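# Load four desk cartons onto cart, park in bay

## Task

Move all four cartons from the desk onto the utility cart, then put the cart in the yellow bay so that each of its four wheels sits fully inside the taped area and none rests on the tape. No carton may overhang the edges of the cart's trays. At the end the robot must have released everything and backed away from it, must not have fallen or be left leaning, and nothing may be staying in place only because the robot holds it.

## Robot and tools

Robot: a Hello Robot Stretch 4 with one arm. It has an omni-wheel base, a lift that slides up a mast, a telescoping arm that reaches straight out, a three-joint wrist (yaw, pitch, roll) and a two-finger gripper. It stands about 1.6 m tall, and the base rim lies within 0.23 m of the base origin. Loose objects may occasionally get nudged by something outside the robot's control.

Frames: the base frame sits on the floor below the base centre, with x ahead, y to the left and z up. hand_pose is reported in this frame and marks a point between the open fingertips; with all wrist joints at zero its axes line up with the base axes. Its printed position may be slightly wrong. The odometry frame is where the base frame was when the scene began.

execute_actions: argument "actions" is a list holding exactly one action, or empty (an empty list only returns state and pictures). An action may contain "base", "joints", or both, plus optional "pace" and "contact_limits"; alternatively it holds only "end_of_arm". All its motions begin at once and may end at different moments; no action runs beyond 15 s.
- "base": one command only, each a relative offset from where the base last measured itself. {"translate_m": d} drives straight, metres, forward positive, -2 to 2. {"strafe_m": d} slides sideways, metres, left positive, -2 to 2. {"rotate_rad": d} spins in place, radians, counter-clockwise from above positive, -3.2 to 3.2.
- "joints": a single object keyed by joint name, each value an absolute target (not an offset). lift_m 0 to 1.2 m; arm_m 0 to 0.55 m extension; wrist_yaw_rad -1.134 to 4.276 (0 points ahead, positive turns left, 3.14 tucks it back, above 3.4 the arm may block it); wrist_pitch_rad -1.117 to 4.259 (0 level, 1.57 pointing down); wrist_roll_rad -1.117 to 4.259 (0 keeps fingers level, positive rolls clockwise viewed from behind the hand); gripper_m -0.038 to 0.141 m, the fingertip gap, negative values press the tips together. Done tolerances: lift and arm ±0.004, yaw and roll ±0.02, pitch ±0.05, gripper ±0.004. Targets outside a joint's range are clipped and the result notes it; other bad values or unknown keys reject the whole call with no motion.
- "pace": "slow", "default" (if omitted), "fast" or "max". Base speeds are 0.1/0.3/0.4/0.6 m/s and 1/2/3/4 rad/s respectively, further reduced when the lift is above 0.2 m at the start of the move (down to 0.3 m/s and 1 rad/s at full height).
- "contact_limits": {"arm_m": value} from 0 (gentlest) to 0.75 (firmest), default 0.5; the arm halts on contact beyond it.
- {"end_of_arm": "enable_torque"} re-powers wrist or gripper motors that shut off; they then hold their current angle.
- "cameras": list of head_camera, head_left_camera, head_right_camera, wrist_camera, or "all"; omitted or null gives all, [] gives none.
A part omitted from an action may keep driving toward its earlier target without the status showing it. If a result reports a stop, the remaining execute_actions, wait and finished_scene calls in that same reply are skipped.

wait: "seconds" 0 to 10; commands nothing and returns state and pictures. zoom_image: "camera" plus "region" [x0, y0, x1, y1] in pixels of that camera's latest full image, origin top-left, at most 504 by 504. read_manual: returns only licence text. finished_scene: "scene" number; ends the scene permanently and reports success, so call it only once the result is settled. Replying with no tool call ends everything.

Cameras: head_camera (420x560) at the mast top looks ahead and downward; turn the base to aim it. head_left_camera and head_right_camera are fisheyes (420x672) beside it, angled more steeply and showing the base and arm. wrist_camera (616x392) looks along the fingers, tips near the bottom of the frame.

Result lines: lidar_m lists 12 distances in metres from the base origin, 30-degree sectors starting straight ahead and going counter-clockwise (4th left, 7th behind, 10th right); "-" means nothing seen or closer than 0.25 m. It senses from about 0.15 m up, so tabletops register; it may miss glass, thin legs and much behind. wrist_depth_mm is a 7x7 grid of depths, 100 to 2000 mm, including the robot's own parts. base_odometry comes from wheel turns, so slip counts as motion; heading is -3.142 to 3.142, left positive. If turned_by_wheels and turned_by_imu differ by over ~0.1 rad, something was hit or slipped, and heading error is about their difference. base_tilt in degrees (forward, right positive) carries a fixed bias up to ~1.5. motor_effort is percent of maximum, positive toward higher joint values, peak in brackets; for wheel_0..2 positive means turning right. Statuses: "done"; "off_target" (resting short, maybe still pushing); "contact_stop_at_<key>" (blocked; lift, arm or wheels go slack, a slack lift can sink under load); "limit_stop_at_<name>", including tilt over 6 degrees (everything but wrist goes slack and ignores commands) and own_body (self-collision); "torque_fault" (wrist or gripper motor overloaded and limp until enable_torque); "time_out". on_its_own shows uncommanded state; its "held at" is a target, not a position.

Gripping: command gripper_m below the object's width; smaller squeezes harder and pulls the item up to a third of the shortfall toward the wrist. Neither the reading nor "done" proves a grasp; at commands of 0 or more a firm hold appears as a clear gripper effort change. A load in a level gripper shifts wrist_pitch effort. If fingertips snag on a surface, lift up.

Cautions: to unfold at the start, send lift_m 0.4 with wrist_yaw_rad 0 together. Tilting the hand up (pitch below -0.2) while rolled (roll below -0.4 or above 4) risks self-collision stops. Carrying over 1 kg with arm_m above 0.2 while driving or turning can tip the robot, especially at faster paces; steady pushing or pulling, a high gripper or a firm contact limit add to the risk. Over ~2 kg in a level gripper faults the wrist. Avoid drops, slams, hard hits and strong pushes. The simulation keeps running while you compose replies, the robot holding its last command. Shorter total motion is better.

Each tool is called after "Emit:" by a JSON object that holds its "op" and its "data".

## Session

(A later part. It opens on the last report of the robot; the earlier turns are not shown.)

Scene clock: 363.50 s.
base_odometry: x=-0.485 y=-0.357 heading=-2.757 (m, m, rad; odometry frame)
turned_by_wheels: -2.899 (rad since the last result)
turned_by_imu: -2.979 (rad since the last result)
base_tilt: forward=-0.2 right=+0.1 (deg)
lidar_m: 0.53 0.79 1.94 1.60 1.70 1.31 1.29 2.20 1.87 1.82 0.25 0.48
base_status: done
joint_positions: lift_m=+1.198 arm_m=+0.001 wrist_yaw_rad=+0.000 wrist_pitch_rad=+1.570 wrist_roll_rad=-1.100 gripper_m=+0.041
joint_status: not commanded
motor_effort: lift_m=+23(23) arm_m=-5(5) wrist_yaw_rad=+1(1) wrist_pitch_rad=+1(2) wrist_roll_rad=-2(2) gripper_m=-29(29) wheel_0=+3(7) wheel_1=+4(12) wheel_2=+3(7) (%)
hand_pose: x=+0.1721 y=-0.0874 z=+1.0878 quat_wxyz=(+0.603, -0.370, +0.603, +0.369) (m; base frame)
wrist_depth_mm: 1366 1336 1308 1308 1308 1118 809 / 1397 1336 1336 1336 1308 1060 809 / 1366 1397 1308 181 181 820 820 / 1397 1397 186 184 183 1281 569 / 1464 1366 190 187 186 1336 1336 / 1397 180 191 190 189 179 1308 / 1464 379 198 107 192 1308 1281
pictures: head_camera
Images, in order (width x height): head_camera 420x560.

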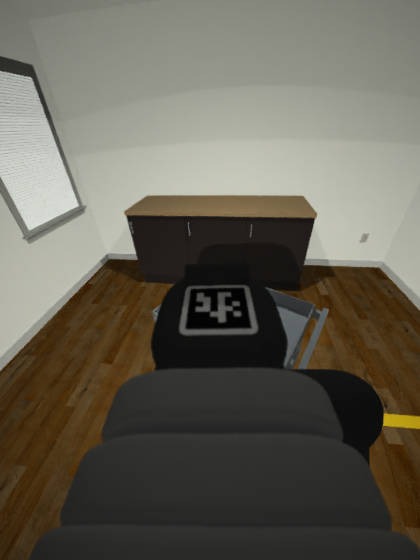

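Emit:
{"op": "execute_actions", "data": {"actions": [{"joints":{"arm_m":0.5}}], "cameras": ["wrist_camera"]}}

Scene clock: 370.10 s.
base_odometry: x=-0.485 y=-0.357 heading=-2.757 (m, m, rad; odometry frame)
turned_by_wheels: +0.000 (rad since the last result)
turned_by_imu: +0.002 (rad since the last result)
base_tilt: forward=-0.1 right=+0.1 (deg)
lidar_m: 0.52 0.78 1.94 1.60 1.71 1.32 1.29 2.24 1.86 1.82 1.97 0.47
base_status: not commanded
joint_positions: lift_m=+1.198 arm_m=+0.499 wrist_yaw_rad=+0.000 wrist_pitch_rad=+1.569 wrist_roll_rad=-1.100 gripper_m=+0.041
joint_status: all done
motor_effort: lift_m=+23(23) arm_m=+5(5) wrist_yaw_rad=+1(1) wrist_pitch_rad=+2(3) wrist_roll_rad=-2(2) gripper_m=-29(28) wheel_0=+3(3) wheel_1=+4(4) wheel_2=+3(3) (%)
hand_pose: x=+0.6705 y=-0.0874 z=+1.0878 quat_wxyz=(+0.603, -0.370, +0.602, +0.369) (m; base frame)
wrist_depth_mm: 1366 1336 1336 512 394 477 384 / 1366 1366 1366 517 430 508 418 / 1397 1366 1336 181 180 508 500 / 1397 1366 187 184 182 508 504 / 1366 1160 190 187 186 512 504 / 1397 180 192 190 189 178 508 / 1430 1397 198 107 192 517 484
pictures: wrist_camera
Images, in order (width x height): wrist_camera 616x392.

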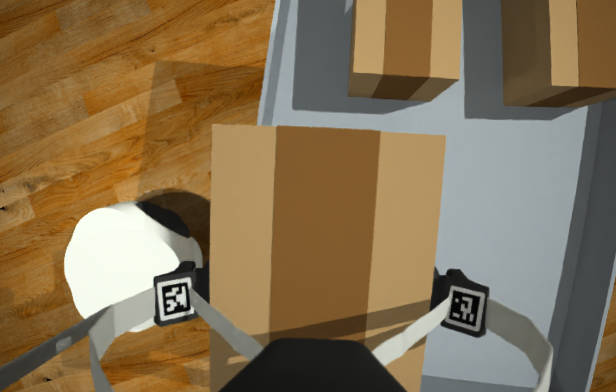

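Emit:
{"op": "execute_actions", "data": {"actions": [{"base":{"strafe_m":-0.045},"joints":{"arm_m":0.55}}], "cameras": []}}

Emit:
{"op": "execute_actions", "data": {"actions": [{"base":{"translate_m":0.043}}], "cameras": ["wrist_camera"]}}

Scene clock: 377.33 s.
base_odometry: x=-0.502 y=-0.315 heading=-2.757 (m, m, rad; odometry frame)
turned_by_wheels: +0.000 (rad since the last result)
turned_by_imu: +0.001 (rad since the last result)
base_tilt: forward=-0.2 right=+0.0 (deg)
lidar_m: 0.50 0.73 2.00 1.64 1.73 1.33 1.29 2.22 1.80 1.77 1.92 0.46
base_status: done
joint_positions: lift_m=+1.198 arm_m=+0.546 wrist_yaw_rad=+0.000 wrist_pitch_rad=+1.570 wrist_roll_rad=-1.100 gripper_m=+0.041
joint_status: all done
joint sent to its limit — the command would take arm_m past its upper limit, so that joint was sent only as far as its limit.
motor_effort: lift_m=+23(23) arm_m=+5(5) wrist_yaw_rad=+1(1) wrist_pitch_rad=+2(2) wrist_roll_rad=-2(2) gripper_m=-29(28) wheel_0=+1(11) wheel_1=-1(11) wheel_2=+0(3) (%)
hand_pose: x=+0.7177 y=-0.0874 z=+1.0878 quat_wxyz=(+0.603, -0.370, +0.602, +0.369) (m; base frame)
wrist_depth_mm: 1397 1366 521 397 397 410 379 / 1366 1397 521 521 508 496 455 / 1397 1336 455 181 180 504 500 / 1397 1366 186 184 182 504 500 / 1397 1138 191 187 186 512 500 / 1397 181 191 190 190 179 500 / 1397 1430 198 107 191 517 1336
pictures: none
No camera images: the call's "cameras" was empty. Leave "cameras" out to get every camera's image.

Scene clock: 378.43 s.
base_odometry: x=-0.542 y=-0.331 heading=-2.757 (m, m, rad; odometry frame)
turned_by_wheels: +0.000 (rad since the last result)
turned_by_imu: +0.000 (rad since the last result)
base_tilt: forward=-0.2 right=+0.0 (deg)
lidar_m: 0.46 0.68 2.00 1.63 1.74 1.38 1.34 2.28 1.80 1.78 1.91 0.42
base_status: done
joint_positions: lift_m=+1.198 arm_m=+0.546 wrist_yaw_rad=+0.000 wrist_pitch_rad=+1.570 wrist_roll_rad=-1.100 gripper_m=+0.041
joint_status: not commanded
motor_effort: lift_m=+23(23) arm_m=+5(5) wrist_yaw_rad=+1(1) wrist_pitch_rad=+2(2) wrist_roll_rad=-2(1) gripper_m=-28(29) wheel_0=+3(6) wheel_1=+2(9) wheel_2=-3(12) (%)
hand_pose: x=+0.7177 y=-0.0874 z=+1.0878 quat_wxyz=(+0.603, -0.370, +0.602, +0.369) (m; base frame)
wrist_depth_mm: 1397 1366 517 397 508 384 407 / 1366 1336 525 433 512 394 466 / 1366 1366 473 181 180 508 488 / 1464 1397 186 183 182 512 1336 / 1366 1160 190 187 186 517 1308 / 1397 180 192 190 189 178 1336 / 1430 1430 198 107 191 517 1336
pictures: wrist_camera
Images, in order (width x height): wrist_camera 616x392.

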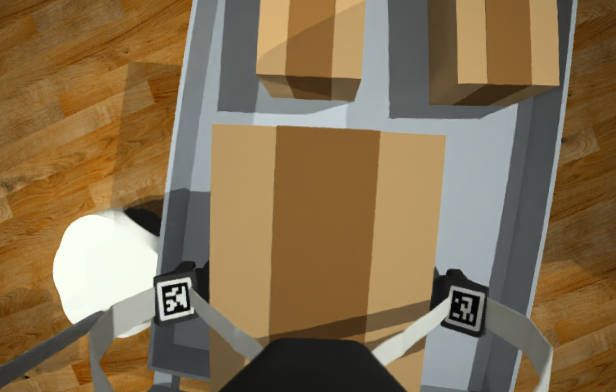

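Lower.

Emit:
{"op": "execute_actions", "data": {"actions": [{"joints":{"lift_m":1.02}}], "cameras": ["wrist_camera"]}}

Scene clock: 383.30 s.
base_odometry: x=-0.542 y=-0.331 heading=-2.757 (m, m, rad; odometry frame)
turned_by_wheels: +0.000 (rad since the last result)
turned_by_imu: +0.002 (rad since the last result)
base_tilt: forward=-0.1 right=+0.0 (deg)
lidar_m: 0.46 0.68 1.96 1.62 1.74 1.37 1.34 2.25 1.82 1.77 1.93 0.42
base_status: not commanded
joint_positions: lift_m=+1.020 arm_m=+0.546 wrist_yaw_rad=+0.000 wrist_pitch_rad=+1.570 wrist_roll_rad=-1.100 gripper_m=+0.041
joint_status: all done
motor_effort: lift_m=+15(22) arm_m=+5(5) wrist_yaw_rad=+1(2) wrist_pitch_rad=+2(2) wrist_roll_rad=-1(2) gripper_m=-28(29) wheel_0=+3(3) wheel_1=+2(2) wheel_2=-3(3) (%)
hand_pose: x=+0.7177 y=-0.0874 z=+0.9099 quat_wxyz=(+0.603, -0.370, +0.602, +0.369) (m; base frame)
wrist_depth_mm: 1182 322 342 276 330 317 245 / 1160 336 342 336 334 330 327 / 1205 347 345 181 180 334 327 / 1205 349 187 184 183 338 330 / 976 351 190 186 185 336 336 / 991 181 192 190 189 178 336 / 842 355 198 107 192 342 -
pictures: wrist_camera
Images, in order (width x height): wrist_camera 616x392.

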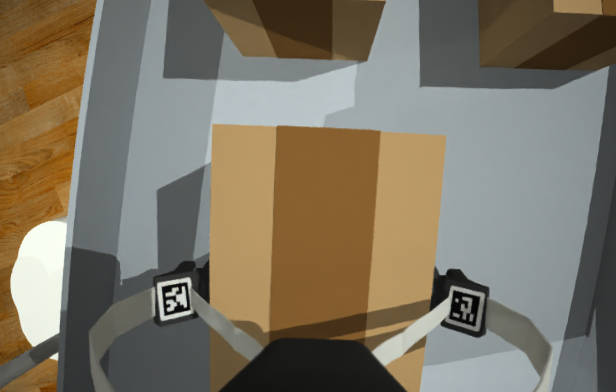

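Emit:
{"op": "execute_actions", "data": {"actions": [{"joints":{"lift_m":0.975}}], "cameras": []}}

Emit:
{"op": "execute_actions", "data": {"actions": [{"joints":{"gripper_m":0.141}}], "cameras": []}}

Emit:
{"op": "execute_actions", "data": {"actions": [{"joints":{"lift_m":1.2}}], "cameras": ["wrist_camera"]}}

Scene clock: 392.13 s.
base_odometry: x=-0.542 y=-0.331 heading=-2.757 (m, m, rad; odometry frame)
turned_by_wheels: +0.000 (rad since the last result)
turned_by_imu: +0.001 (rad since the last result)
base_tilt: forward=-0.3 right=+0.1 (deg)
lidar_m: 0.46 0.70 1.96 1.61 1.74 1.37 1.34 2.26 1.81 1.78 1.93 0.43
base_status: not commanded
joint_positions: lift_m=+0.976 arm_m=+0.546 wrist_yaw_rad=-0.001 wrist_pitch_rad=+1.572 wrist_roll_rad=-1.100 gripper_m=+0.040
joint_status: all done
motor_effort: lift_m=+5(16) arm_m=+5(5) wrist_yaw_rad=+6(6) wrist_pitch_rad=-6(7) wrist_roll_rad=-2(2) gripper_m=-22(30) wheel_0=+3(3) wheel_1=+2(2) wheel_2=-3(3) (%)
hand_pose: x=+0.7168 y=-0.0874 z=+0.8658 quat_wxyz=(+0.603, -0.369, +0.604, +0.369) (m; base frame)
wrist_depth_mm: 257 304 304 276 294 291 246 / 260 307 304 300 297 294 291 / 266 310 304 185 182 296 296 / 265 312 187 185 184 298 296 / 268 312 189 187 186 300 297 / 274 181 189 187 186 180 300 / 282 317 191 107 186 303 300
pictures: none
No camera images: the call's "cameras" was empty. Leave "cameras" out to get every camera's image.

Scene clock: 394.13 s.
base_odometry: x=-0.542 y=-0.331 heading=-2.757 (m, m, rad; odometry frame)
turned_by_wheels: +0.000 (rad since the last result)
turned_by_imu: +0.001 (rad since the last result)
base_tilt: forward=-0.1 right=+0.0 (deg)
lidar_m: 0.45 0.69 1.97 1.64 1.77 1.37 1.34 2.26 1.81 1.78 1.93 0.44
base_status: not commanded
joint_positions: lift_m=+0.976 arm_m=+0.546 wrist_yaw_rad=-0.001 wrist_pitch_rad=+1.572 wrist_roll_rad=-1.100 gripper_m=+0.141
joint_status: all done
motor_effort: lift_m=+8(8) arm_m=+4(5) wrist_yaw_rad=+5(5) wrist_pitch_rad=-5(8) wrist_roll_rad=-1(2) gripper_m=+1(21) wheel_0=+3(3) wheel_1=+2(2) wheel_2=-3(3) (%)
hand_pose: x=+0.7170 y=-0.0874 z=+0.8655 quat_wxyz=(+0.603, -0.369, +0.603, +0.369) (m; base frame)
wrist_depth_mm: 257 304 303 277 294 291 245 / 259 306 301 298 297 293 289 / 266 309 301 182 181 294 293 / 262 309 186 183 181 297 293 / 270 314 187 185 183 298 296 / 276 314 188 186 183 298 297 / 281 317 190 107 185 301 300
pictures: none
No camera images: the call's "cameras" was empty. Leave "cameras" out to get every camera's image.

Scene clock: 396.13 s.
base_odometry: x=-0.542 y=-0.331 heading=-2.757 (m, m, rad; odometry frame)
turned_by_wheels: +0.000 (rad since the last result)
turned_by_imu: +0.001 (rad since the last result)
base_tilt: forward=-0.1 right=+0.0 (deg)
lidar_m: 0.47 0.66 1.98 1.63 1.75 1.39 1.33 2.26 1.82 1.78 1.91 0.41
base_status: not commanded
joint_positions: lift_m=+1.198 arm_m=+0.546 wrist_yaw_rad=+0.000 wrist_pitch_rad=+1.570 wrist_roll_rad=-1.100 gripper_m=+0.141
joint_status: all done
joint sent to its limit — the command would take lift_m past its upper limit, so that joint was sent only as far as its limit.
motor_effort: lift_m=+21(20) arm_m=+5(4) wrist_yaw_rad=+2(5) wrist_pitch_rad=+0(5) wrist_roll_rad=-2(2) gripper_m=+1(1) wheel_0=+3(3) wheel_1=+2(2) wheel_2=-3(3) (%)
hand_pose: x=+0.7175 y=-0.0874 z=+1.0880 quat_wxyz=(+0.603, -0.370, +0.603, +0.369) (m; base frame)
wrist_depth_mm: 1397 1336 517 394 508 387 404 / 1336 1397 525 430 508 392 466 / 1366 1366 530 517 512 508 496 / 1397 1397 525 404 521 512 1281 / 1229 1160 535 407 517 517 1308 / 1464 1182 539 407 525 212 1308 / 1430 1430 530 107 530 525 1308
pictures: wrist_camera
Images, in order (width x height): wrist_camera 616x392.

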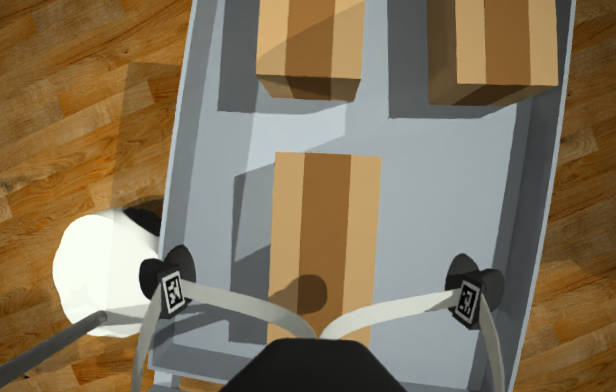

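Emit:
{"op": "execute_actions", "data": {"actions": [{"base":{"translate_m":-0.043},"joints":{"arm_m":0.0}}], "cameras": []}}

Emit:
{"op": "execute_actions", "data": {"actions": [{"base":{"rotate_rad":2.9},"joints":{"wrist_roll_rad":0.0}}], "cameras": []}}

Emit:
{"op": "execute_actions", "data": {"actions": [{"base":{"strafe_m":-0.6}}], "cameras": []}}

Emit:
{"op": "execute_actions", "data": {"actions": [{"base":{"translate_m":0.95}}], "cameras": ["head_left_camera"]}}

Scene clock: 413.93 s.
base_odometry: x=-0.502 y=-0.315 heading=-2.758 (m, m, rad; odometry frame)
turned_by_wheels: +0.000 (rad since the last result)
turned_by_imu: +0.002 (rad since the last result)
base_tilt: forward=-0.3 right=+0.1 (deg)
lidar_m: 0.49 0.74 2.00 1.64 1.73 1.34 1.29 2.24 1.80 1.78 1.93 0.45
base_status: done
joint_positions: lift_m=+1.198 arm_m=+0.001 wrist_yaw_rad=+0.000 wrist_pitch_rad=+1.570 wrist_roll_rad=-1.100 gripper_m=+0.141
joint_status: all done
motor_effort: lift_m=+22(22) arm_m=-5(6) wrist_yaw_rad=+1(2) wrist_pitch_rad=+0(1) wrist_roll_rad=-1(2) gripper_m=+0(1) wheel_0=-3(8) wheel_1=-2(8) wheel_2=+1(11) (%)
hand_pose: x=+0.1720 y=-0.0874 z=+1.0880 quat_wxyz=(+0.603, -0.370, +0.603, +0.369) (m; base frame)
wrist_depth_mm: 1366 1366 1281 1336 1336 831 798 / 1366 1366 1336 1281 1308 820 512 / 1397 1336 1336 1336 1336 831 488 / 1397 1397 1118 1118 1336 1281 750 / 1397 1366 1160 1336 1308 1336 1308 / 1397 1366 1397 1366 1336 213 1308 / 1430 375 1397 107 1336 1366 1336
pictures: none
No camera images: the call's "cameras" was empty. Leave "cameras" out to get every camera's image.

Scene clock: 418.10 s.
base_odometry: x=-0.502 y=-0.315 heading=+0.142 (m, m, rad; odometry frame)
turned_by_wheels: +2.899 (rad since the last result)
turned_by_imu: +2.982 (rad since the last result)
base_tilt: forward=-0.1 right=+0.1 (deg)
lidar_m: 1.28 1.31 1.91 1.81 1.83 0.66 0.48 0.59 2.08 1.61 1.63 1.36
base_status: done
joint_positions: lift_m=+1.198 arm_m=+0.001 wrist_yaw_rad=+0.000 wrist_pitch_rad=+1.570 wrist_roll_rad=+0.000 gripper_m=+0.141
joint_status: all done
motor_effort: lift_m=+21(22) arm_m=-5(5) wrist_yaw_rad=+2(2) wrist_pitch_rad=+0(0) wrist_roll_rad=+0(3) gripper_m=-1(0) wheel_0=-4(6) wheel_1=-3(10) wheel_2=-4(9) (%)
hand_pose: x=+0.1720 y=-0.0874 z=+1.0880 quat_wxyz=(+0.707, +0.000, +0.707, +0.000) (m; base frame)
wrist_depth_mm: 1397 1336 1308 1308 1308 1308 1281 / 1366 1308 1366 1281 1308 1308 1281 / 1397 1336 1366 1336 1336 1308 1308 / 1366 1366 1397 1138 1336 1308 1308 / 1430 1366 1160 1118 1366 1336 1308 / 1430 1430 1336 1042 1336 211 1281 / 1397 1366 1366 107 1366 1366 1308
pictures: none
No camera images: the call's "cameras" was empty. Leave "cameras" out to get every camera's image.

Scene clock: 421.43 s.
base_odometry: x=-0.418 y=-0.909 heading=+0.141 (m, m, rad; odometry frame)
turned_by_wheels: +0.000 (rad since the last result)
turned_by_imu: -0.002 (rad since the last result)
base_tilt: forward=-0.1 right=+0.1 (deg)
lidar_m: 1.31 1.37 2.56 2.42 0.76 0.69 0.72 2.04 1.43 1.01 1.03 1.44
base_status: done
joint_positions: lift_m=+1.198 arm_m=+0.001 wrist_yaw_rad=+0.000 wrist_pitch_rad=+1.570 wrist_roll_rad=+0.000 gripper_m=+0.141
joint_status: not commanded
motor_effort: lift_m=+21(22) arm_m=-5(5) wrist_yaw_rad=+1(2) wrist_pitch_rad=+0(0) wrist_roll_rad=+0(0) gripper_m=-1(1) wheel_0=-1(8) wheel_1=-2(11) wheel_2=+0(3) (%)
hand_pose: x=+0.1719 y=-0.0874 z=+1.0880 quat_wxyz=(+0.707, +0.000, +0.707, +0.000) (m; base frame)
wrist_depth_mm: 1336 1366 1308 1281 1281 1281 1255 / 1336 1336 1336 1336 1308 1281 1281 / 1397 1366 1366 1336 1336 1308 1308 / 1397 1366 1366 1118 1336 1336 1308 / 1366 1366 1138 1138 1336 1336 1336 / 1430 1366 1366 1025 1366 211 1308 / 1430 1397 1366 107 1366 1366 1336
pictures: none
No camera images: the call's "cameras" was empty. Leave "cameras" out to get every camera's image.

Scene clock: 426.10 s.
base_odometry: x=+0.523 y=-0.775 heading=+0.142 (m, m, rad; odometry frame)
turned_by_wheels: +0.000 (rad since the last result)
turned_by_imu: +0.000 (rad since the last result)
base_tilt: forward=-0.1 right=+0.0 (deg)
lidar_m: 0.39 0.40 0.50 2.47 2.55 1.58 1.61 1.98 0.97 0.97 0.62 0.42
base_status: done
joint_positions: lift_m=+1.198 arm_m=+0.001 wrist_yaw_rad=+0.000 wrist_pitch_rad=+1.570 wrist_roll_rad=+0.000 gripper_m=+0.141
joint_status: not commanded
motor_effort: lift_m=+21(21) arm_m=-5(5) wrist_yaw_rad=+1(2) wrist_pitch_rad=+0(0) wrist_roll_rad=+0(0) gripper_m=-1(2) wheel_0=+3(8) wheel_1=+2(10) wheel_2=-1(12) (%)
hand_pose: x=+0.1719 y=-0.0874 z=+1.0880 quat_wxyz=(+0.707, +0.000, +0.707, +0.000) (m; base frame)
wrist_depth_mm: 603 609 597 585 580 569 569 / 609 621 1336 1281 1308 1281 1281 / 1366 1366 1366 1308 1308 1281 1281 / 1366 1366 1308 1118 1336 1281 1308 / 1397 1397 1138 1138 1336 1336 1281 / 1430 1430 1366 1042 1366 211 1336 / 1430 1430 1397 107 1366 1336 1366
pictures: head_left_camera
Images, in order (width x height): head_left_camera 420x672.

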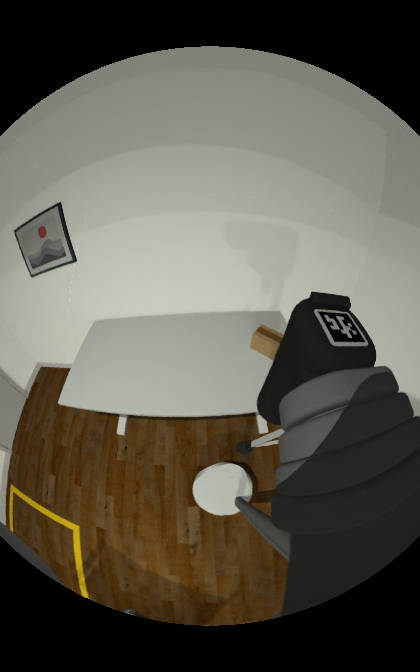

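Emit:
{"op": "execute_actions", "data": {"actions": [{"base":{"strafe_m":-0.12},"joints":{"arm_m":0.55}}], "cameras": ["wrist_camera"]}}

Scene clock: 431.60 s.
base_odometry: x=+0.540 y=-0.894 heading=+0.142 (m, m, rad; odometry frame)
turned_by_wheels: +0.000 (rad since the last result)
turned_by_imu: +0.002 (rad since the last result)
base_tilt: forward=-0.1 right=-0.1 (deg)
lidar_m: 0.38 0.40 0.54 2.59 2.67 1.64 1.67 1.32 0.85 0.87 1.14 0.41
base_status: done
joint_positions: lift_m=+1.198 arm_m=+0.546 wrist_yaw_rad=+0.000 wrist_pitch_rad=+1.570 wrist_roll_rad=+0.000 gripper_m=+0.141
joint_status: all done
joint sent to its limit — the command would take arm_m past its upper limit, so that joint was sent only as far as its limit.
motor_effort: lift_m=+21(21) arm_m=+5(5) wrist_yaw_rad=+1(1) wrist_pitch_rad=+1(1) wrist_roll_rad=+0(0) gripper_m=-1(0) wheel_0=+2(10) wheel_1=-1(9) wheel_2=+0(0) (%)
hand_pose: x=+0.7176 y=-0.0874 z=+1.0880 quat_wxyz=(+0.707, +0.000, +0.707, +0.000) (m; base frame)
wrist_depth_mm: 603 597 585 585 580 1160 1281 / 603 603 591 591 580 1255 1255 / 615 603 603 477 473 1308 1281 / 609 603 597 603 597 1281 1308 / 621 615 615 603 603 597 1281 / 634 621 603 603 603 211 1308 / 627 627 627 107 609 603 1308
pictures: wrist_camera
Images, in order (width x height): wrist_camera 616x392.

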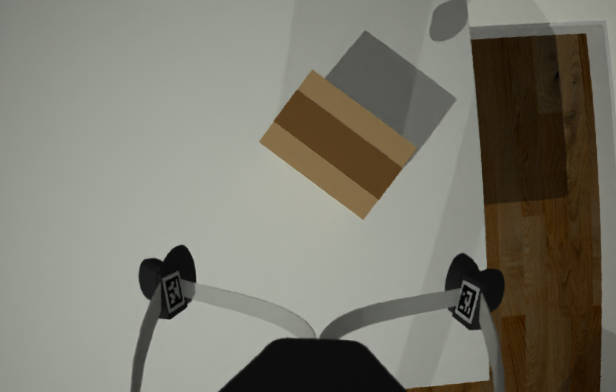

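Emit:
{"op": "execute_actions", "data": {"actions": [{"base":{"translate_m":0.12},"joints":{"wrist_roll_rad":-0.93}}], "cameras": []}}

Emit:
{"op": "execute_actions", "data": {"actions": [{"base":{"strafe_m":-0.035}}], "cameras": ["wrist_camera"]}}

Scene clock: 437.37 s.
base_odometry: x=+0.659 y=-0.877 heading=+0.142 (m, m, rad; odometry frame)
turned_by_wheels: +0.000 (rad since the last result)
turned_by_imu: +0.001 (rad since the last result)
base_tilt: forward=-0.1 right=+0.0 (deg)
lidar_m: 0.28 0.28 0.37 0.85 2.69 1.74 1.78 1.31 0.89 1.11 0.46 0.30
base_status: done
joint_positions: lift_m=+1.198 arm_m=+0.546 wrist_yaw_rad=+0.000 wrist_pitch_rad=+1.570 wrist_roll_rad=-0.930 gripper_m=+0.141
joint_status: all done
motor_effort: lift_m=+21(21) arm_m=+5(5) wrist_yaw_rad=+1(1) wrist_pitch_rad=+1(1) wrist_roll_rad=-2(5) gripper_m=+0(0) wheel_0=+2(6) wheel_1=+3(4) wheel_2=-2(12) (%)
hand_pose: x=+0.7176 y=-0.0874 z=+1.0880 quat_wxyz=(+0.632, -0.317, +0.632, +0.317) (m; base frame)
wrist_depth_mm: 609 603 597 591 580 569 449 / 621 609 597 597 585 580 508 / 609 615 597 597 585 580 585 / 621 615 603 488 591 585 580 / 627 621 609 484 603 591 976 / 1397 627 609 484 597 211 1308 / 1397 627 621 107 1336 1336 1308
pictures: none
No camera images: the call's "cameras" was empty. Leave "cameras" out to get every camera's image.

Scene clock: 438.33 s.
base_odometry: x=+0.663 y=-0.911 heading=+0.142 (m, m, rad; odometry frame)
turned_by_wheels: +0.000 (rad since the last result)
turned_by_imu: +0.001 (rad since the last result)
base_tilt: forward=-0.2 right=-0.1 (deg)
lidar_m: 0.28 0.28 0.38 0.85 2.74 1.77 1.79 1.23 0.86 1.06 0.44 0.31
base_status: done
joint_positions: lift_m=+1.198 arm_m=+0.546 wrist_yaw_rad=+0.000 wrist_pitch_rad=+1.570 wrist_roll_rad=-0.930 gripper_m=+0.141
joint_status: not commanded
motor_effort: lift_m=+21(21) arm_m=+5(5) wrist_yaw_rad=+1(1) wrist_pitch_rad=+1(1) wrist_roll_rad=-2(2) gripper_m=+1(1) wheel_0=+2(12) wheel_1=+1(10) wheel_2=+0(2) (%)
hand_pose: x=+0.7176 y=-0.0874 z=+1.0880 quat_wxyz=(+0.632, -0.317, +0.632, +0.317) (m; base frame)
wrist_depth_mm: 615 615 597 591 591 569 455 / 621 609 597 597 580 580 521 / 621 609 597 597 585 585 580 / 621 615 609 484 591 585 691 / 627 621 615 484 603 585 976 / 1397 621 615 603 603 212 1308 / 1430 634 615 107 1366 1366 1255
pictures: wrist_camera
Images, in order (width x height): wrist_camera 616x392.

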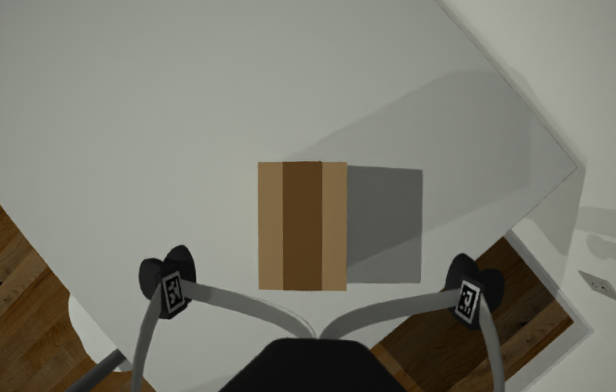

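Emit:
{"op": "execute_actions", "data": {"actions": [{"joints":{"lift_m":1.0}}], "cameras": ["wrist_camera"]}}

Scene clock: 444.03 s.
base_odometry: x=+0.663 y=-0.911 heading=+0.142 (m, m, rad; odometry frame)
turned_by_wheels: +0.000 (rad since the last result)
turned_by_imu: +0.002 (rad since the last result)
base_tilt: forward=-0.1 right=+0.1 (deg)
lidar_m: 0.26 0.27 0.38 0.85 2.72 1.77 1.80 1.22 0.85 1.06 0.45 0.29
base_status: not commanded
joint_positions: lift_m=+1.000 arm_m=+0.546 wrist_yaw_rad=+0.000 wrist_pitch_rad=+1.570 wrist_roll_rad=-0.930 gripper_m=+0.141
joint_status: all done
motor_effort: lift_m=+13(20) arm_m=+5(4) wrist_yaw_rad=+2(1) wrist_pitch_rad=+1(1) wrist_roll_rad=-2(2) gripper_m=-1(1) wheel_0=+2(1) wheel_1=+1(1) wheel_2=+0(0) (%)
hand_pose: x=+0.7176 y=-0.0874 z=+0.8901 quat_wxyz=(+0.632, -0.317, +0.632, +0.317) (m; base frame)
wrist_depth_mm: 407 404 394 392 392 382 377 / 407 402 397 392 387 384 379 / 415 404 402 394 392 387 384 / 415 404 283 279 392 392 389 / 418 410 283 282 397 389 389 / 415 415 285 282 399 211 1098 / 421 418 413 107 402 759 1098
pictures: wrist_camera
Images, in order (width x height): wrist_camera 616x392.

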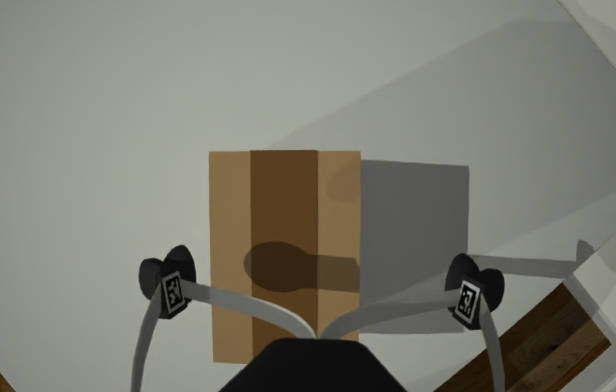

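Emit:
{"op": "execute_actions", "data": {"actions": [{"base":{"strafe_m":0.011},"joints":{"arm_m":0.532}}], "cameras": ["wrist_camera"]}}

Scene clock: 449.13 s.
base_odometry: x=+0.662 y=-0.901 heading=+0.142 (m, m, rad; odometry frame)
turned_by_wheels: +0.000 (rad since the last result)
turned_by_imu: +0.001 (rad since the last result)
base_tilt: forward=-0.2 right=-0.1 (deg)
lidar_m: 0.27 0.27 0.41 0.86 2.72 1.76 1.77 1.24 0.87 1.08 0.44 0.29
base_status: done
joint_positions: lift_m=+1.000 arm_m=+0.533 wrist_yaw_rad=+0.000 wrist_pitch_rad=+1.570 wrist_roll_rad=-0.930 gripper_m=+0.141
joint_status: all done
motor_effort: lift_m=+14(14) arm_m=-5(4) wrist_yaw_rad=+2(2) wrist_pitch_rad=+1(1) wrist_roll_rad=-2(3) gripper_m=-1(2) wheel_0=-2(9) wheel_1=+1(13) wheel_2=+0(0) (%)
hand_pose: x=+0.7040 y=-0.0874 z=+0.8901 quat_wxyz=(+0.632, -0.317, +0.632, +0.317) (m; base frame)
wrist_depth_mm: 407 399 399 392 387 384 377 / 407 404 399 394 389 382 379 / 410 404 404 397 392 387 382 / 413 410 404 278 394 389 387 / 418 410 407 279 394 392 387 / 421 413 286 282 279 211 1118 / 424 415 413 107 402 397 1138
pictures: wrist_camera
Images, in order (width x height): wrist_camera 616x392.

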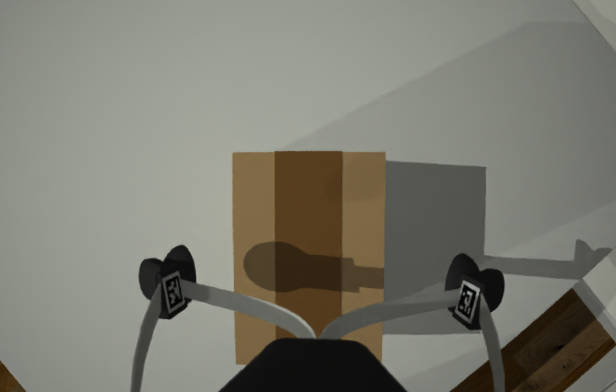

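Emit:
{"op": "execute_actions", "data": {"actions": [{"joints":{"lift_m":0.93}}], "cameras": []}}

Emit:
{"op": "execute_actions", "data": {"actions": [{"joints":{"gripper_m":0.04}}], "cameras": []}}

Emit:
{"op": "execute_actions", "data": {"actions": [{"joints":{"lift_m":1.2,"arm_m":0.0}}], "cameras": ["wrist_camera"]}}

Scene clock: 456.77 s.
base_odometry: x=+0.662 y=-0.901 heading=+0.142 (m, m, rad; odometry frame)
turned_by_wheels: +0.000 (rad since the last result)
turned_by_imu: +0.001 (rad since the last result)
base_tilt: forward=-0.1 right=+0.1 (deg)
lidar_m: 0.27 0.29 0.37 0.86 2.71 1.76 1.77 1.25 0.88 1.08 0.45 0.30
base_status: not commanded
joint_positions: lift_m=+0.930 arm_m=+0.533 wrist_yaw_rad=+0.000 wrist_pitch_rad=+1.570 wrist_roll_rad=-0.930 gripper_m=+0.141
joint_status: all done
motor_effort: lift_m=+14(11) arm_m=-5(5) wrist_yaw_rad=+1(2) wrist_pitch_rad=+1(1) wrist_roll_rad=-3(2) gripper_m=-1(1) wheel_0=-2(1) wheel_1=+1(1) wheel_2=+0(0) (%)
hand_pose: x=+0.7040 y=-0.0874 z=+0.8201 quat_wxyz=(+0.632, -0.317, +0.632, +0.317) (m; base frame)
wrist_depth_mm: 332 330 324 320 317 312 310 / 334 332 327 324 320 317 312 / 338 332 329 322 324 319 317 / 340 334 212 208 208 320 317 / 343 336 213 210 209 322 320 / 345 343 213 210 211 211 320 / 347 342 216 107 327 325 327
pictures: none
No camera images: the call's "cameras" was empty. Leave "cameras" out to get every camera's image.

Scene clock: 458.77 s.
base_odometry: x=+0.662 y=-0.901 heading=+0.142 (m, m, rad; odometry frame)
turned_by_wheels: +0.000 (rad since the last result)
turned_by_imu: +0.001 (rad since the last result)
base_tilt: forward=-0.2 right=+0.1 (deg)
lidar_m: 0.27 0.29 0.39 0.85 2.70 1.77 1.80 1.25 0.85 1.09 0.45 0.31
base_status: not commanded
joint_positions: lift_m=+0.930 arm_m=+0.533 wrist_yaw_rad=+0.000 wrist_pitch_rad=+1.570 wrist_roll_rad=-0.930 gripper_m=+0.041
joint_status: all done
motor_effort: lift_m=+14(14) arm_m=-5(5) wrist_yaw_rad=+2(2) wrist_pitch_rad=+0(2) wrist_roll_rad=-2(3) gripper_m=-28(27) wheel_0=-1(1) wheel_1=+1(1) wheel_2=+0(0) (%)
hand_pose: x=+0.7039 y=-0.0874 z=+0.8200 quat_wxyz=(+0.632, -0.317, +0.632, +0.317) (m; base frame)
wrist_depth_mm: 334 329 324 320 315 310 309 / 336 332 327 324 320 315 312 / 336 332 327 187 317 317 314 / 338 336 190 187 186 319 314 / 340 336 191 189 187 322 319 / 345 180 192 190 188 179 319 / 347 342 195 107 189 325 324
pictures: none
No camera images: the call's "cameras" was empty. Leave "cameras" out to get every camera's image.

Scene clock: 461.37 s.
base_odometry: x=+0.662 y=-0.901 heading=+0.142 (m, m, rad; odometry frame)
turned_by_wheels: +0.000 (rad since the last result)
turned_by_imu: +0.001 (rad since the last result)
base_tilt: forward=-0.2 right=+0.0 (deg)
lidar_m: 0.25 0.29 0.36 0.85 2.70 1.75 1.79 1.23 0.87 1.06 0.45 0.37
base_status: not commanded
joint_positions: lift_m=+1.198 arm_m=+0.001 wrist_yaw_rad=+0.000 wrist_pitch_rad=+1.570 wrist_roll_rad=-0.930 gripper_m=+0.041
joint_status: all done
joint sent to its limit — the command would take lift_m past its upper limit, so that joint was sent only as far as its limit.
motor_effort: lift_m=+23(23) arm_m=-5(5) wrist_yaw_rad=+3(2) wrist_pitch_rad=+0(0) wrist_roll_rad=-2(3) gripper_m=-30(27) wheel_0=-1(1) wheel_1=+1(1) wheel_2=+0(0) (%)
hand_pose: x=+0.1719 y=-0.0874 z=+1.0879 quat_wxyz=(+0.632, -0.317, +0.632, +0.317) (m; base frame)
wrist_depth_mm: 1397 1397 1366 591 585 574 564 / 1397 1366 1336 1366 580 580 574 / 1397 1366 1336 186 585 585 574 / 1366 1366 190 187 186 585 580 / 1397 1366 191 189 187 591 1308 / 1430 181 191 189 189 179 1336 / 1430 427 194 107 189 1336 1308
pictures: wrist_camera
Images, in order (width x height): wrist_camera 616x392.

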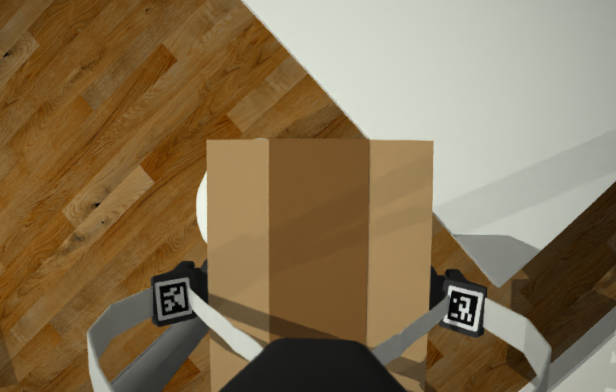

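Emit:
{"op": "execute_actions", "data": {"actions": [{"base":{"translate_m":-1.0},"joints":{"wrist_roll_rad":-1.1}}], "cameras": []}}

Emit:
{"op": "execute_actions", "data": {"actions": [{"base":{"strafe_m":0.8}}], "cameras": []}}

Emit:
{"op": "execute_actions", "data": {"actions": [{"base":{"translate_m":-0.186}}], "cameras": []}}

Emit:
{"op": "execute_actions", "data": {"actions": [{"base":{"rotate_rad":-2.9}}], "cameras": []}}

Emit:
{"op": "execute_actions", "data": {"actions": [{"joints":{"arm_m":0.55}}], "cameras": ["wrist_camera"]}}

Scene clock: 480.47 s.
base_odometry: x=-0.328 y=-1.042 heading=+0.142 (m, m, rad; odometry frame)
turned_by_wheels: +0.000 (rad since the last result)
turned_by_imu: +0.004 (rad since the last result)
base_tilt: forward=-0.3 right=+0.0 (deg)
lidar_m: 0.25 1.31 2.67 2.56 0.90 0.82 2.08 1.89 1.26 0.85 0.25 1.56
base_status: done
joint_positions: lift_m=+1.198 arm_m=+0.001 wrist_yaw_rad=+0.000 wrist_pitch_rad=+1.570 wrist_roll_rad=-1.100 gripper_m=+0.041
joint_status: all done
motor_effort: lift_m=+22(23) arm_m=-5(5) wrist_yaw_rad=+2(2) wrist_pitch_rad=+1(0) wrist_roll_rad=-2(6) gripper_m=-29(30) wheel_0=-3(9) wheel_1=-4(7) wheel_2=+1(12) (%)
hand_pose: x=+0.1720 y=-0.0874 z=+1.0880 quat_wxyz=(+0.603, -0.370, +0.603, +0.369) (m; base frame)
wrist_depth_mm: 1366 1366 1308 1308 1281 1308 1255 / 1397 1366 1366 1366 1281 1308 1281 / 1366 1336 1308 187 1308 1308 1255 / 1366 1397 190 188 186 1308 1308 / 1397 1366 191 188 187 1281 1308 / 1430 180 191 190 189 179 1308 / 1430 379 195 107 189 1308 1255
pictures: none
No camera images: the call's "cameras" was empty. Leave "cameras" out to get every camera's image.

Scene clock: 484.47 s.
base_odometry: x=-0.441 y=-0.250 heading=+0.142 (m, m, rad; odometry frame)
turned_by_wheels: +0.000 (rad since the last result)
turned_by_imu: +0.003 (rad since the last result)
base_tilt: forward=-0.1 right=-0.1 (deg)
lidar_m: 0.25 1.24 1.86 1.76 1.79 2.31 0.54 0.64 2.13 1.67 0.25 1.28
base_status: done
joint_positions: lift_m=+1.198 arm_m=+0.001 wrist_yaw_rad=+0.000 wrist_pitch_rad=+1.570 wrist_roll_rad=-1.100 gripper_m=+0.041
joint_status: not commanded
motor_effort: lift_m=+22(22) arm_m=-5(5) wrist_yaw_rad=+2(2) wrist_pitch_rad=+0(0) wrist_roll_rad=-3(2) gripper_m=-26(30) wheel_0=-1(12) wheel_1=+1(13) wheel_2=+0(1) (%)
hand_pose: x=+0.1720 y=-0.0874 z=+1.0880 quat_wxyz=(+0.603, -0.370, +0.603, +0.369) (m; base frame)
wrist_depth_mm: 1366 1366 1308 1308 1308 1308 1255 / 1366 1366 1308 1336 1281 1281 1308 / 1430 1397 1336 187 1308 1308 1229 / 1430 1366 190 187 186 1336 1281 / 1397 1397 191 189 187 1366 1336 / 1229 180 191 190 188 179 1308 / 854 379 194 107 189 1336 1336
pictures: none
No camera images: the call's "cameras" was empty. Leave "cameras" out to get every camera's image.

Scene clock: 486.47 s.
base_odometry: x=-0.625 y=-0.276 heading=+0.141 (m, m, rad; odometry frame)
turned_by_wheels: +0.000 (rad since the last result)
turned_by_imu: +0.001 (rad since the last result)
base_tilt: forward=-0.2 right=+0.0 (deg)
lidar_m: 0.25 2.18 1.87 1.73 1.77 0.69 0.34 0.43 2.15 1.67 0.26 1.48
base_status: done
joint_positions: lift_m=+1.198 arm_m=+0.001 wrist_yaw_rad=+0.000 wrist_pitch_rad=+1.570 wrist_roll_rad=-1.100 gripper_m=+0.041
joint_status: not commanded
motor_effort: lift_m=+22(22) arm_m=-5(5) wrist_yaw_rad=+1(2) wrist_pitch_rad=+0(1) wrist_roll_rad=-3(2) gripper_m=-29(27) wheel_0=-4(9) wheel_1=-4(6) wheel_2=+3(11) (%)
hand_pose: x=+0.1719 y=-0.0874 z=+1.0880 quat_wxyz=(+0.603, -0.370, +0.603, +0.369) (m; base frame)
wrist_depth_mm: 1336 1366 1308 1336 1281 1281 1255 / 1397 1336 1366 1336 1336 1255 1281 / 1430 1336 1366 187 1281 1281 1281 / 1336 1336 190 187 186 1281 1281 / 1397 1336 191 189 187 1336 1336 / 842 181 192 190 188 179 1336 / 904 379 195 107 189 1366 1308
pictures: none
No camera images: the call's "cameras" was empty. Leave "cameras" out to get every camera's image.

Scene clock: 490.63 s.
base_odometry: x=-0.625 y=-0.276 heading=-2.758 (m, m, rad; odometry frame)
turned_by_wheels: -2.899 (rad since the last result)
turned_by_imu: -2.980 (rad since the last result)
base_tilt: forward=-0.1 right=+0.0 (deg)
lidar_m: 0.25 0.53 2.06 1.71 1.82 1.44 1.42 2.20 1.74 1.70 0.25 0.37
base_status: done
joint_positions: lift_m=+1.198 arm_m=+0.001 wrist_yaw_rad=+0.000 wrist_pitch_rad=+1.570 wrist_roll_rad=-1.100 gripper_m=+0.041
joint_status: not commanded
motor_effort: lift_m=+22(22) arm_m=-5(5) wrist_yaw_rad=+2(1) wrist_pitch_rad=+1(1) wrist_roll_rad=-2(2) gripper_m=-29(28) wheel_0=+5(6) wheel_1=+5(9) wheel_2=+3(8) (%)
hand_pose: x=+0.1720 y=-0.0874 z=+1.0880 quat_wxyz=(+0.603, -0.370, +0.603, +0.369) (m; base frame)
wrist_depth_mm: 1336 1366 1366 1281 1281 500 496 / 1366 1366 1308 1308 1160 504 500 / 1397 1366 1366 187 750 512 508 / 1397 1366 190 187 186 1308 820 / 1366 1366 191 188 187 1308 1281 / 1397 180 192 190 188 180 1308 / 1430 379 195 107 189 1308 1308
pictures: none
No camera images: the call's "cameras" was empty. Leave "cameras" out to get every camera's image.

Scene clock: 493.30 s.
base_odometry: x=-0.625 y=-0.276 heading=-2.758 (m, m, rad; odometry frame)
turned_by_wheels: +0.000 (rad since the last result)
turned_by_imu: +0.001 (rad since the last result)
base_tilt: forward=-0.1 right=+0.0 (deg)
lidar_m: 0.35 0.52 2.07 1.70 1.83 1.44 1.40 2.19 1.72 1.71 1.84 0.36
base_status: not commanded
joint_positions: lift_m=+1.198 arm_m=+0.546 wrist_yaw_rad=+0.000 wrist_pitch_rad=+1.570 wrist_roll_rad=-1.100 gripper_m=+0.041
joint_status: all done
joint sent to its limit — the command would take arm_m past its upper limit, so that joint was sent only as far as its limit.
motor_effort: lift_m=+22(22) arm_m=+5(5) wrist_yaw_rad=+1(1) wrist_pitch_rad=+1(2) wrist_roll_rad=-2(3) gripper_m=-29(28) wheel_0=+4(5) wheel_1=+5(5) wheel_2=+3(3) (%)
hand_pose: x=+0.7177 y=-0.0874 z=+1.0880 quat_wxyz=(+0.603, -0.370, +0.602, +0.369) (m; base frame)
wrist_depth_mm: 1397 525 404 512 394 455 1255 / 1336 525 525 517 508 504 1255 / 1366 530 407 187 517 1281 1281 / 1397 535 190 187 186 1308 1255 / 1430 535 191 189 187 1308 1308 / 1397 181 192 190 188 179 1308 / 1397 477 194 107 189 1308 1336
pictures: wrist_camera
Images, in order (width x height): wrist_camera 616x392.

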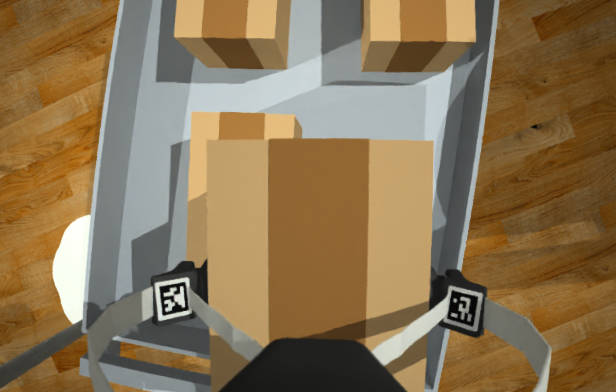

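Emit:
{"op": "execute_actions", "data": {"actions": [{"base":{"translate_m":0.072}}], "cameras": []}}

Emit:
{"op": "execute_actions", "data": {"actions": [{"joints":{"lift_m":1.08}}], "cameras": ["wrist_camera"]}}

Scene clock: 503.17 s.
base_odometry: x=-0.691 y=-0.303 heading=-2.757 (m, m, rad; odometry frame)
turned_by_wheels: +0.000 (rad since the last result)
turned_by_imu: +0.002 (rad since the last result)
base_tilt: forward=+0.0 right=-0.2 (deg)
lidar_m: 0.29 0.42 2.07 1.70 1.83 1.54 1.49 2.21 1.76 1.71 1.86 0.28
base_status: done
joint_positions: lift_m=+1.198 arm_m=+0.546 wrist_yaw_rad=+0.000 wrist_pitch_rad=+1.570 wrist_roll_rad=-1.100 gripper_m=+0.041
joint_status: not commanded
motor_effort: lift_m=+22(22) arm_m=+5(5) wrist_yaw_rad=+1(1) wrist_pitch_rad=+1(2) wrist_roll_rad=-2(2) gripper_m=-28(27) wheel_0=+4(7) wheel_1=+3(7) wheel_2=+0(11) (%)
hand_pose: x=+0.7177 y=-0.0874 z=+1.0880 quat_wxyz=(+0.603, -0.370, +0.603, +0.369) (m; base frame)
wrist_depth_mm: 1366 410 413 512 392 1308 1255 / 1397 530 521 517 445 1308 1255 / 1397 535 410 187 473 1281 1308 / 525 535 190 187 185 1308 1281 / 549 535 190 189 187 1281 1281 / 530 181 193 190 188 179 1336 / 512 504 195 107 190 1308 1308
pictures: none
No camera images: the call's "cameras" was empty. Leave "cameras" out to get every camera's image.

Scene clock: 504.70 s.
base_odometry: x=-0.691 y=-0.303 heading=-2.757 (m, m, rad; odometry frame)
turned_by_wheels: +0.000 (rad since the last result)
turned_by_imu: +0.000 (rad since the last result)
base_tilt: forward=-0.1 right=+0.0 (deg)
lidar_m: 0.29 0.44 2.03 1.68 1.83 1.53 1.48 2.21 1.75 1.73 1.86 0.28
base_status: not commanded
joint_positions: lift_m=+1.080 arm_m=+0.546 wrist_yaw_rad=+0.000 wrist_pitch_rad=+1.570 wrist_roll_rad=-1.100 gripper_m=+0.041
joint_status: all done
motor_effort: lift_m=+15(21) arm_m=+5(5) wrist_yaw_rad=+1(1) wrist_pitch_rad=+1(1) wrist_roll_rad=-2(2) gripper_m=-28(28) wheel_0=+3(3) wheel_1=+3(3) wheel_2=+0(0) (%)
hand_pose: x=+0.7177 y=-0.0874 z=+0.9700 quat_wxyz=(+0.603, -0.370, +0.603, +0.369) (m; base frame)
wrist_depth_mm: 324 297 399 329 286 1138 1160 / 415 410 404 397 392 1160 1160 / 415 293 289 187 394 1205 1160 / 421 293 189 186 185 1160 1160 / 421 293 191 189 188 1205 1160 / 424 181 192 190 189 179 1205 / 427 297 195 107 189 1205 1205
pictures: wrist_camera
Images, in order (width x height): wrist_camera 616x392.

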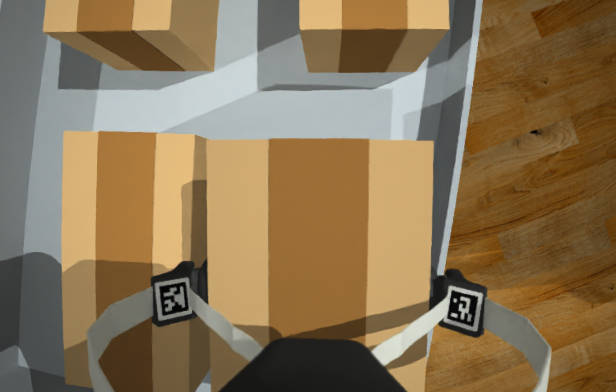

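Emit:
{"op": "execute_actions", "data": {"actions": [{"base":{"translate_m":0.012},"joints":{"lift_m":0.975}}], "cameras": []}}

Emit:
{"op": "execute_actions", "data": {"actions": [{"joints":{"gripper_m":0.12}}], "cameras": []}}

Emit:
{"op": "execute_actions", "data": {"actions": [{"joints":{"lift_m":1.2}}], "cameras": ["wrist_camera"]}}

Scene clock: 513.53 s.
base_odometry: x=-0.703 y=-0.308 heading=-2.757 (m, m, rad; odometry frame)
turned_by_wheels: +0.000 (rad since the last result)
turned_by_imu: +0.002 (rad since the last result)
base_tilt: forward=-0.1 right=+0.0 (deg)
lidar_m: 0.29 0.42 2.03 1.69 1.84 1.52 1.51 2.21 1.74 1.71 1.88 0.27
base_status: done
joint_positions: lift_m=+0.976 arm_m=+0.546 wrist_yaw_rad=-0.001 wrist_pitch_rad=+1.572 wrist_roll_rad=-1.100 gripper_m=+0.040
joint_status: all done
motor_effort: lift_m=+4(14) arm_m=+4(5) wrist_yaw_rad=+3(5) wrist_pitch_rad=-6(8) wrist_roll_rad=-2(1) gripper_m=-22(27) wheel_0=+2(6) wheel_1=+2(7) wheel_2=-2(9) (%)
hand_pose: x=+0.7168 y=-0.0874 z=+0.8658 quat_wxyz=(+0.603, -0.369, +0.603, +0.370) (m; base frame)
wrist_depth_mm: 289 289 304 283 270 283 1060 / 314 309 304 301 297 296 1078 / 191 235 303 185 184 290 1078 / 192 220 189 185 183 298 1078 / 194 222 190 187 185 1098 1078 / 196 181 190 188 186 180 1078 / 196 226 192 107 187 1098 1118
pictures: none
No camera images: the call's "cameras" was empty. Leave "cameras" out to get every camera's image.

Scene clock: 515.23 s.
base_odometry: x=-0.703 y=-0.308 heading=-2.757 (m, m, rad; odometry frame)
turned_by_wheels: +0.000 (rad since the last result)
turned_by_imu: +0.000 (rad since the last result)
base_tilt: forward=-0.2 right=+0.0 (deg)
lidar_m: 0.28 0.41 2.04 1.68 1.82 1.53 1.49 2.22 1.75 1.71 1.85 0.26
base_status: not commanded
joint_positions: lift_m=+0.976 arm_m=+0.546 wrist_yaw_rad=+0.000 wrist_pitch_rad=+1.571 wrist_roll_rad=-1.100 gripper_m=+0.120
joint_status: all done
motor_effort: lift_m=+10(10) arm_m=+5(5) wrist_yaw_rad=+2(3) wrist_pitch_rad=-2(9) wrist_roll_rad=-2(2) gripper_m=-3(21) wheel_0=+2(3) wheel_1=+2(2) wheel_2=-2(2) (%)
hand_pose: x=+0.7173 y=-0.0874 z=+0.8654 quat_wxyz=(+0.603, -0.369, +0.603, +0.370) (m; base frame)
wrist_depth_mm: 289 291 300 285 270 285 1060 / 307 306 301 296 294 281 1060 / 187 235 301 181 180 287 1060 / 189 220 185 181 180 294 1078 / 191 209 185 183 181 285 1078 / 191 196 186 184 182 255 1060 / 193 209 189 107 183 1098 1098
pictures: none
No camera images: the call's "cameras" was empty. Leave "cameras" out to get every camera's image.

Scene clock: 517.23 s.
base_odometry: x=-0.703 y=-0.308 heading=-2.757 (m, m, rad; odometry frame)
turned_by_wheels: +0.000 (rad since the last result)
turned_by_imu: +0.001 (rad since the last result)
base_tilt: forward=-0.2 right=+0.0 (deg)
lidar_m: 0.29 0.41 2.06 1.71 1.83 1.53 1.50 2.21 1.76 1.72 1.86 0.25
base_status: not commanded
joint_positions: lift_m=+1.198 arm_m=+0.546 wrist_yaw_rad=+0.000 wrist_pitch_rad=+1.570 wrist_roll_rad=-1.100 gripper_m=+0.120
joint_status: all done
joint sent to its limit — the command would take lift_m past its upper limit, so that joint was sent only as far as its limit.
motor_effort: lift_m=+22(22) arm_m=+4(4) wrist_yaw_rad=+2(2) wrist_pitch_rad=+0(2) wrist_roll_rad=-1(2) gripper_m=+0(2) wheel_0=+2(2) wheel_1=+2(2) wheel_2=-2(2) (%)
hand_pose: x=+0.7175 y=-0.0874 z=+1.0880 quat_wxyz=(+0.603, -0.370, +0.603, +0.369) (m; base frame)
wrist_depth_mm: 1336 410 452 397 397 1281 1281 / 1366 521 517 512 480 1255 1281 / 530 535 530 517 517 1281 1281 / 539 418 415 404 517 1308 1308 / 530 418 415 404 500 1281 1308 / 549 421 418 407 404 1308 1281 / 512 512 539 107 1366 1336 1308
pictures: wrist_camera
Images, in order (width x height): wrist_camera 616x392.

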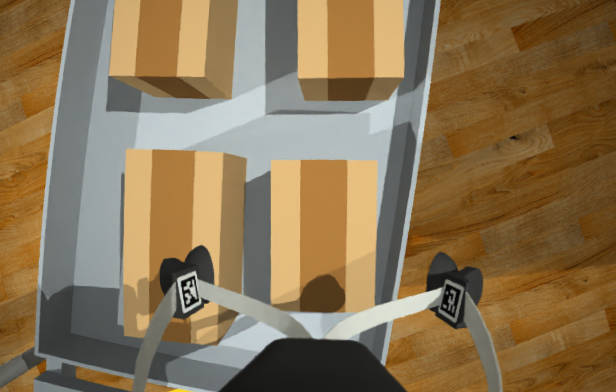

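Emit:
{"op": "execute_actions", "data": {"actions": [{"base":{"translate_m":-0.3},"joints":{"arm_m":0.0}}]}}

Scene clock: 525.60 s.
base_odometry: x=-0.425 y=-0.195 heading=-2.757 (m, m, rad; odometry frame)
turned_by_wheels: +0.000 (rad since the last result)
turned_by_imu: +0.002 (rad since the last result)
base_tilt: forward=-0.1 right=+0.0 (deg)
lidar_m: 0.53 0.82 1.75 1.73 1.56 1.19 1.19 2.12 1.70 1.68 1.83 0.63
base_status: done
joint_positions: lift_m=+1.198 arm_m=+0.001 wrist_yaw_rad=+0.000 wrist_pitch_rad=+1.570 wrist_roll_rad=-1.100 gripper_m=+0.120
joint_status: all done
motor_effort: lift_m=+21(22) arm_m=-4(6) wrist_yaw_rad=+2(1) wrist_pitch_rad=+0(0) wrist_roll_rad=-2(2) gripper_m=+0(2) wheel_0=-3(6) wheel_1=-2(8) wheel_2=+3(11) (%)
hand_pose: x=+0.1719 y=-0.0874 z=+1.0880 quat_wxyz=(+0.603, -0.370, +0.603, +0.369) (m; base frame)
wrist_depth_mm: 1397 1336 1336 1308 1308 1138 820 / 1366 1366 1336 1336 1336 1118 820 / 1430 1366 1336 1336 1308 1308 1138 / 1397 1366 1118 1118 1336 1308 1308 / 1430 1366 1138 1336 1308 1308 1281 / 1430 1366 1366 1397 1336 1308 1308 / 1397 362 1366 107 1366 1336 1308
pictures: head_camera, head_left_camera, head_right_camera, wrist_camera
Images, in order (width x height): head_camera 420x560, head_left_camera 420x672, head_right_camera 420x672, wrist_camera 616x392.

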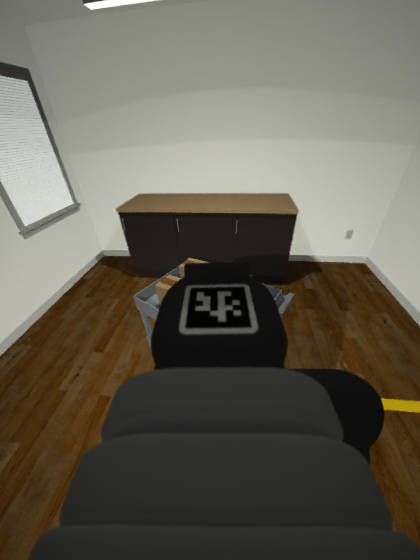

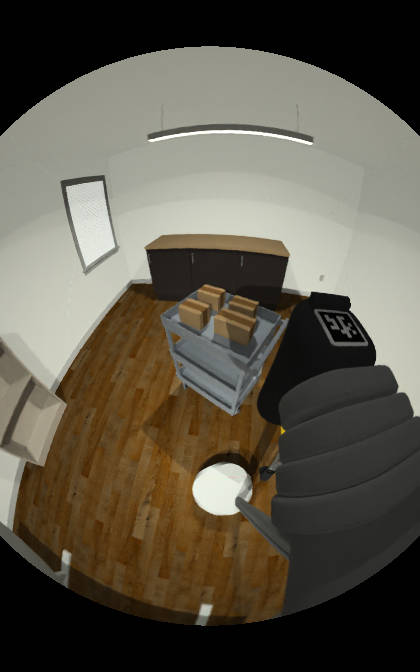

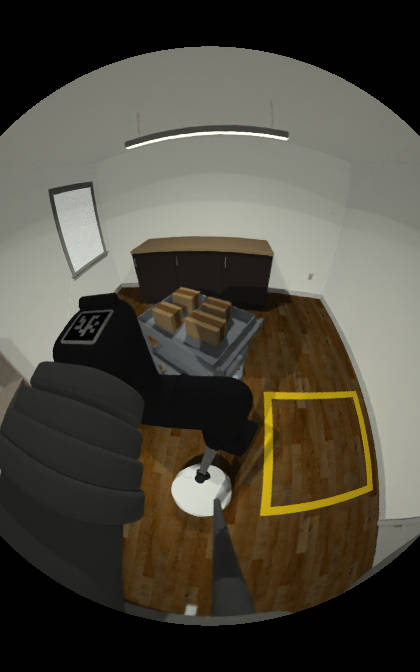

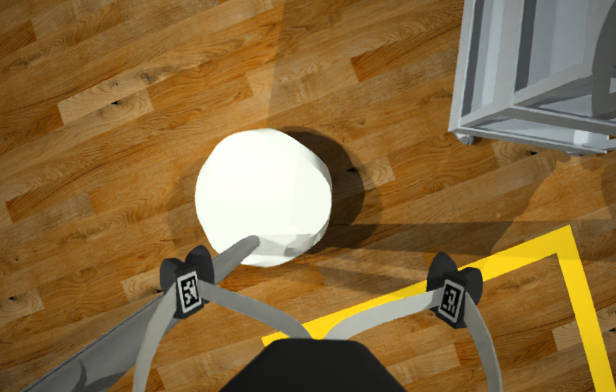

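Emit:
{"op": "execute_actions", "data": {"actions": [{"base":{"rotate_rad":-0.6},"joints":{"wrist_roll_rad":0.0}}], "cameras": ["head_left_camera","wrist_camera"]}}

Scene clock: 549.23 s.
base_odometry: x=-0.425 y=-0.195 heading=+2.927 (m, m, rad; odometry frame)
turned_by_wheels: -0.599 (rad since the last result)
turned_by_imu: -0.614 (rad since the last result)
base_tilt: forward=-0.1 right=+0.1 (deg)
lidar_m: 0.86 0.57 0.72 2.12 1.73 1.67 1.36 1.17 2.02 1.76 1.68 1.78
base_status: done
joint_positions: lift_m=+1.198 arm_m=+0.001 wrist_yaw_rad=+0.000 wrist_pitch_rad=+1.570 wrist_roll_rad=+0.000 gripper_m=+0.120
joint_status: all done
motor_effort: lift_m=+21(21) arm_m=-5(5) wrist_yaw_rad=+1(2) wrist_pitch_rad=+0(1) wrist_roll_rad=+0(6) gripper_m=-2(0) wheel_0=+4(8) wheel_1=+4(8) wheel_2=+5(9) (%)
hand_pose: x=+0.1719 y=-0.0874 z=+1.0880 quat_wxyz=(+0.707, +0.000, +0.707, +0.000) (m; base frame)
wrist_depth_mm: 866 854 1336 1281 1281 1281 1255 / 1229 1336 1336 1308 1255 1308 1308 / 1366 1366 1397 1336 1308 1281 1255 / 1366 1366 1336 1118 1336 1308 1308 / 1430 1366 1160 1138 1336 1336 1336 / 1397 1366 1138 1060 1397 1308 1308 / 1397 1397 1397 107 1308 1366 1336
pictures: head_left_camera, wrist_camera
Images, in order (width x height): head_left_camera 420x672, wrist_camera 616x392.

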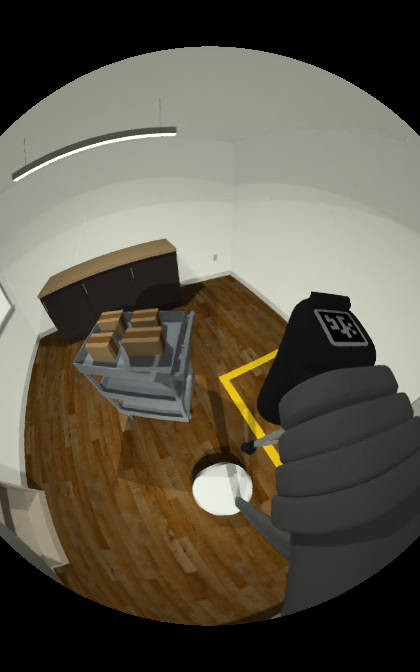

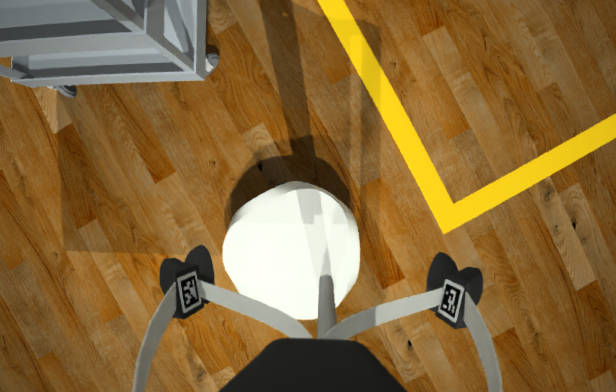

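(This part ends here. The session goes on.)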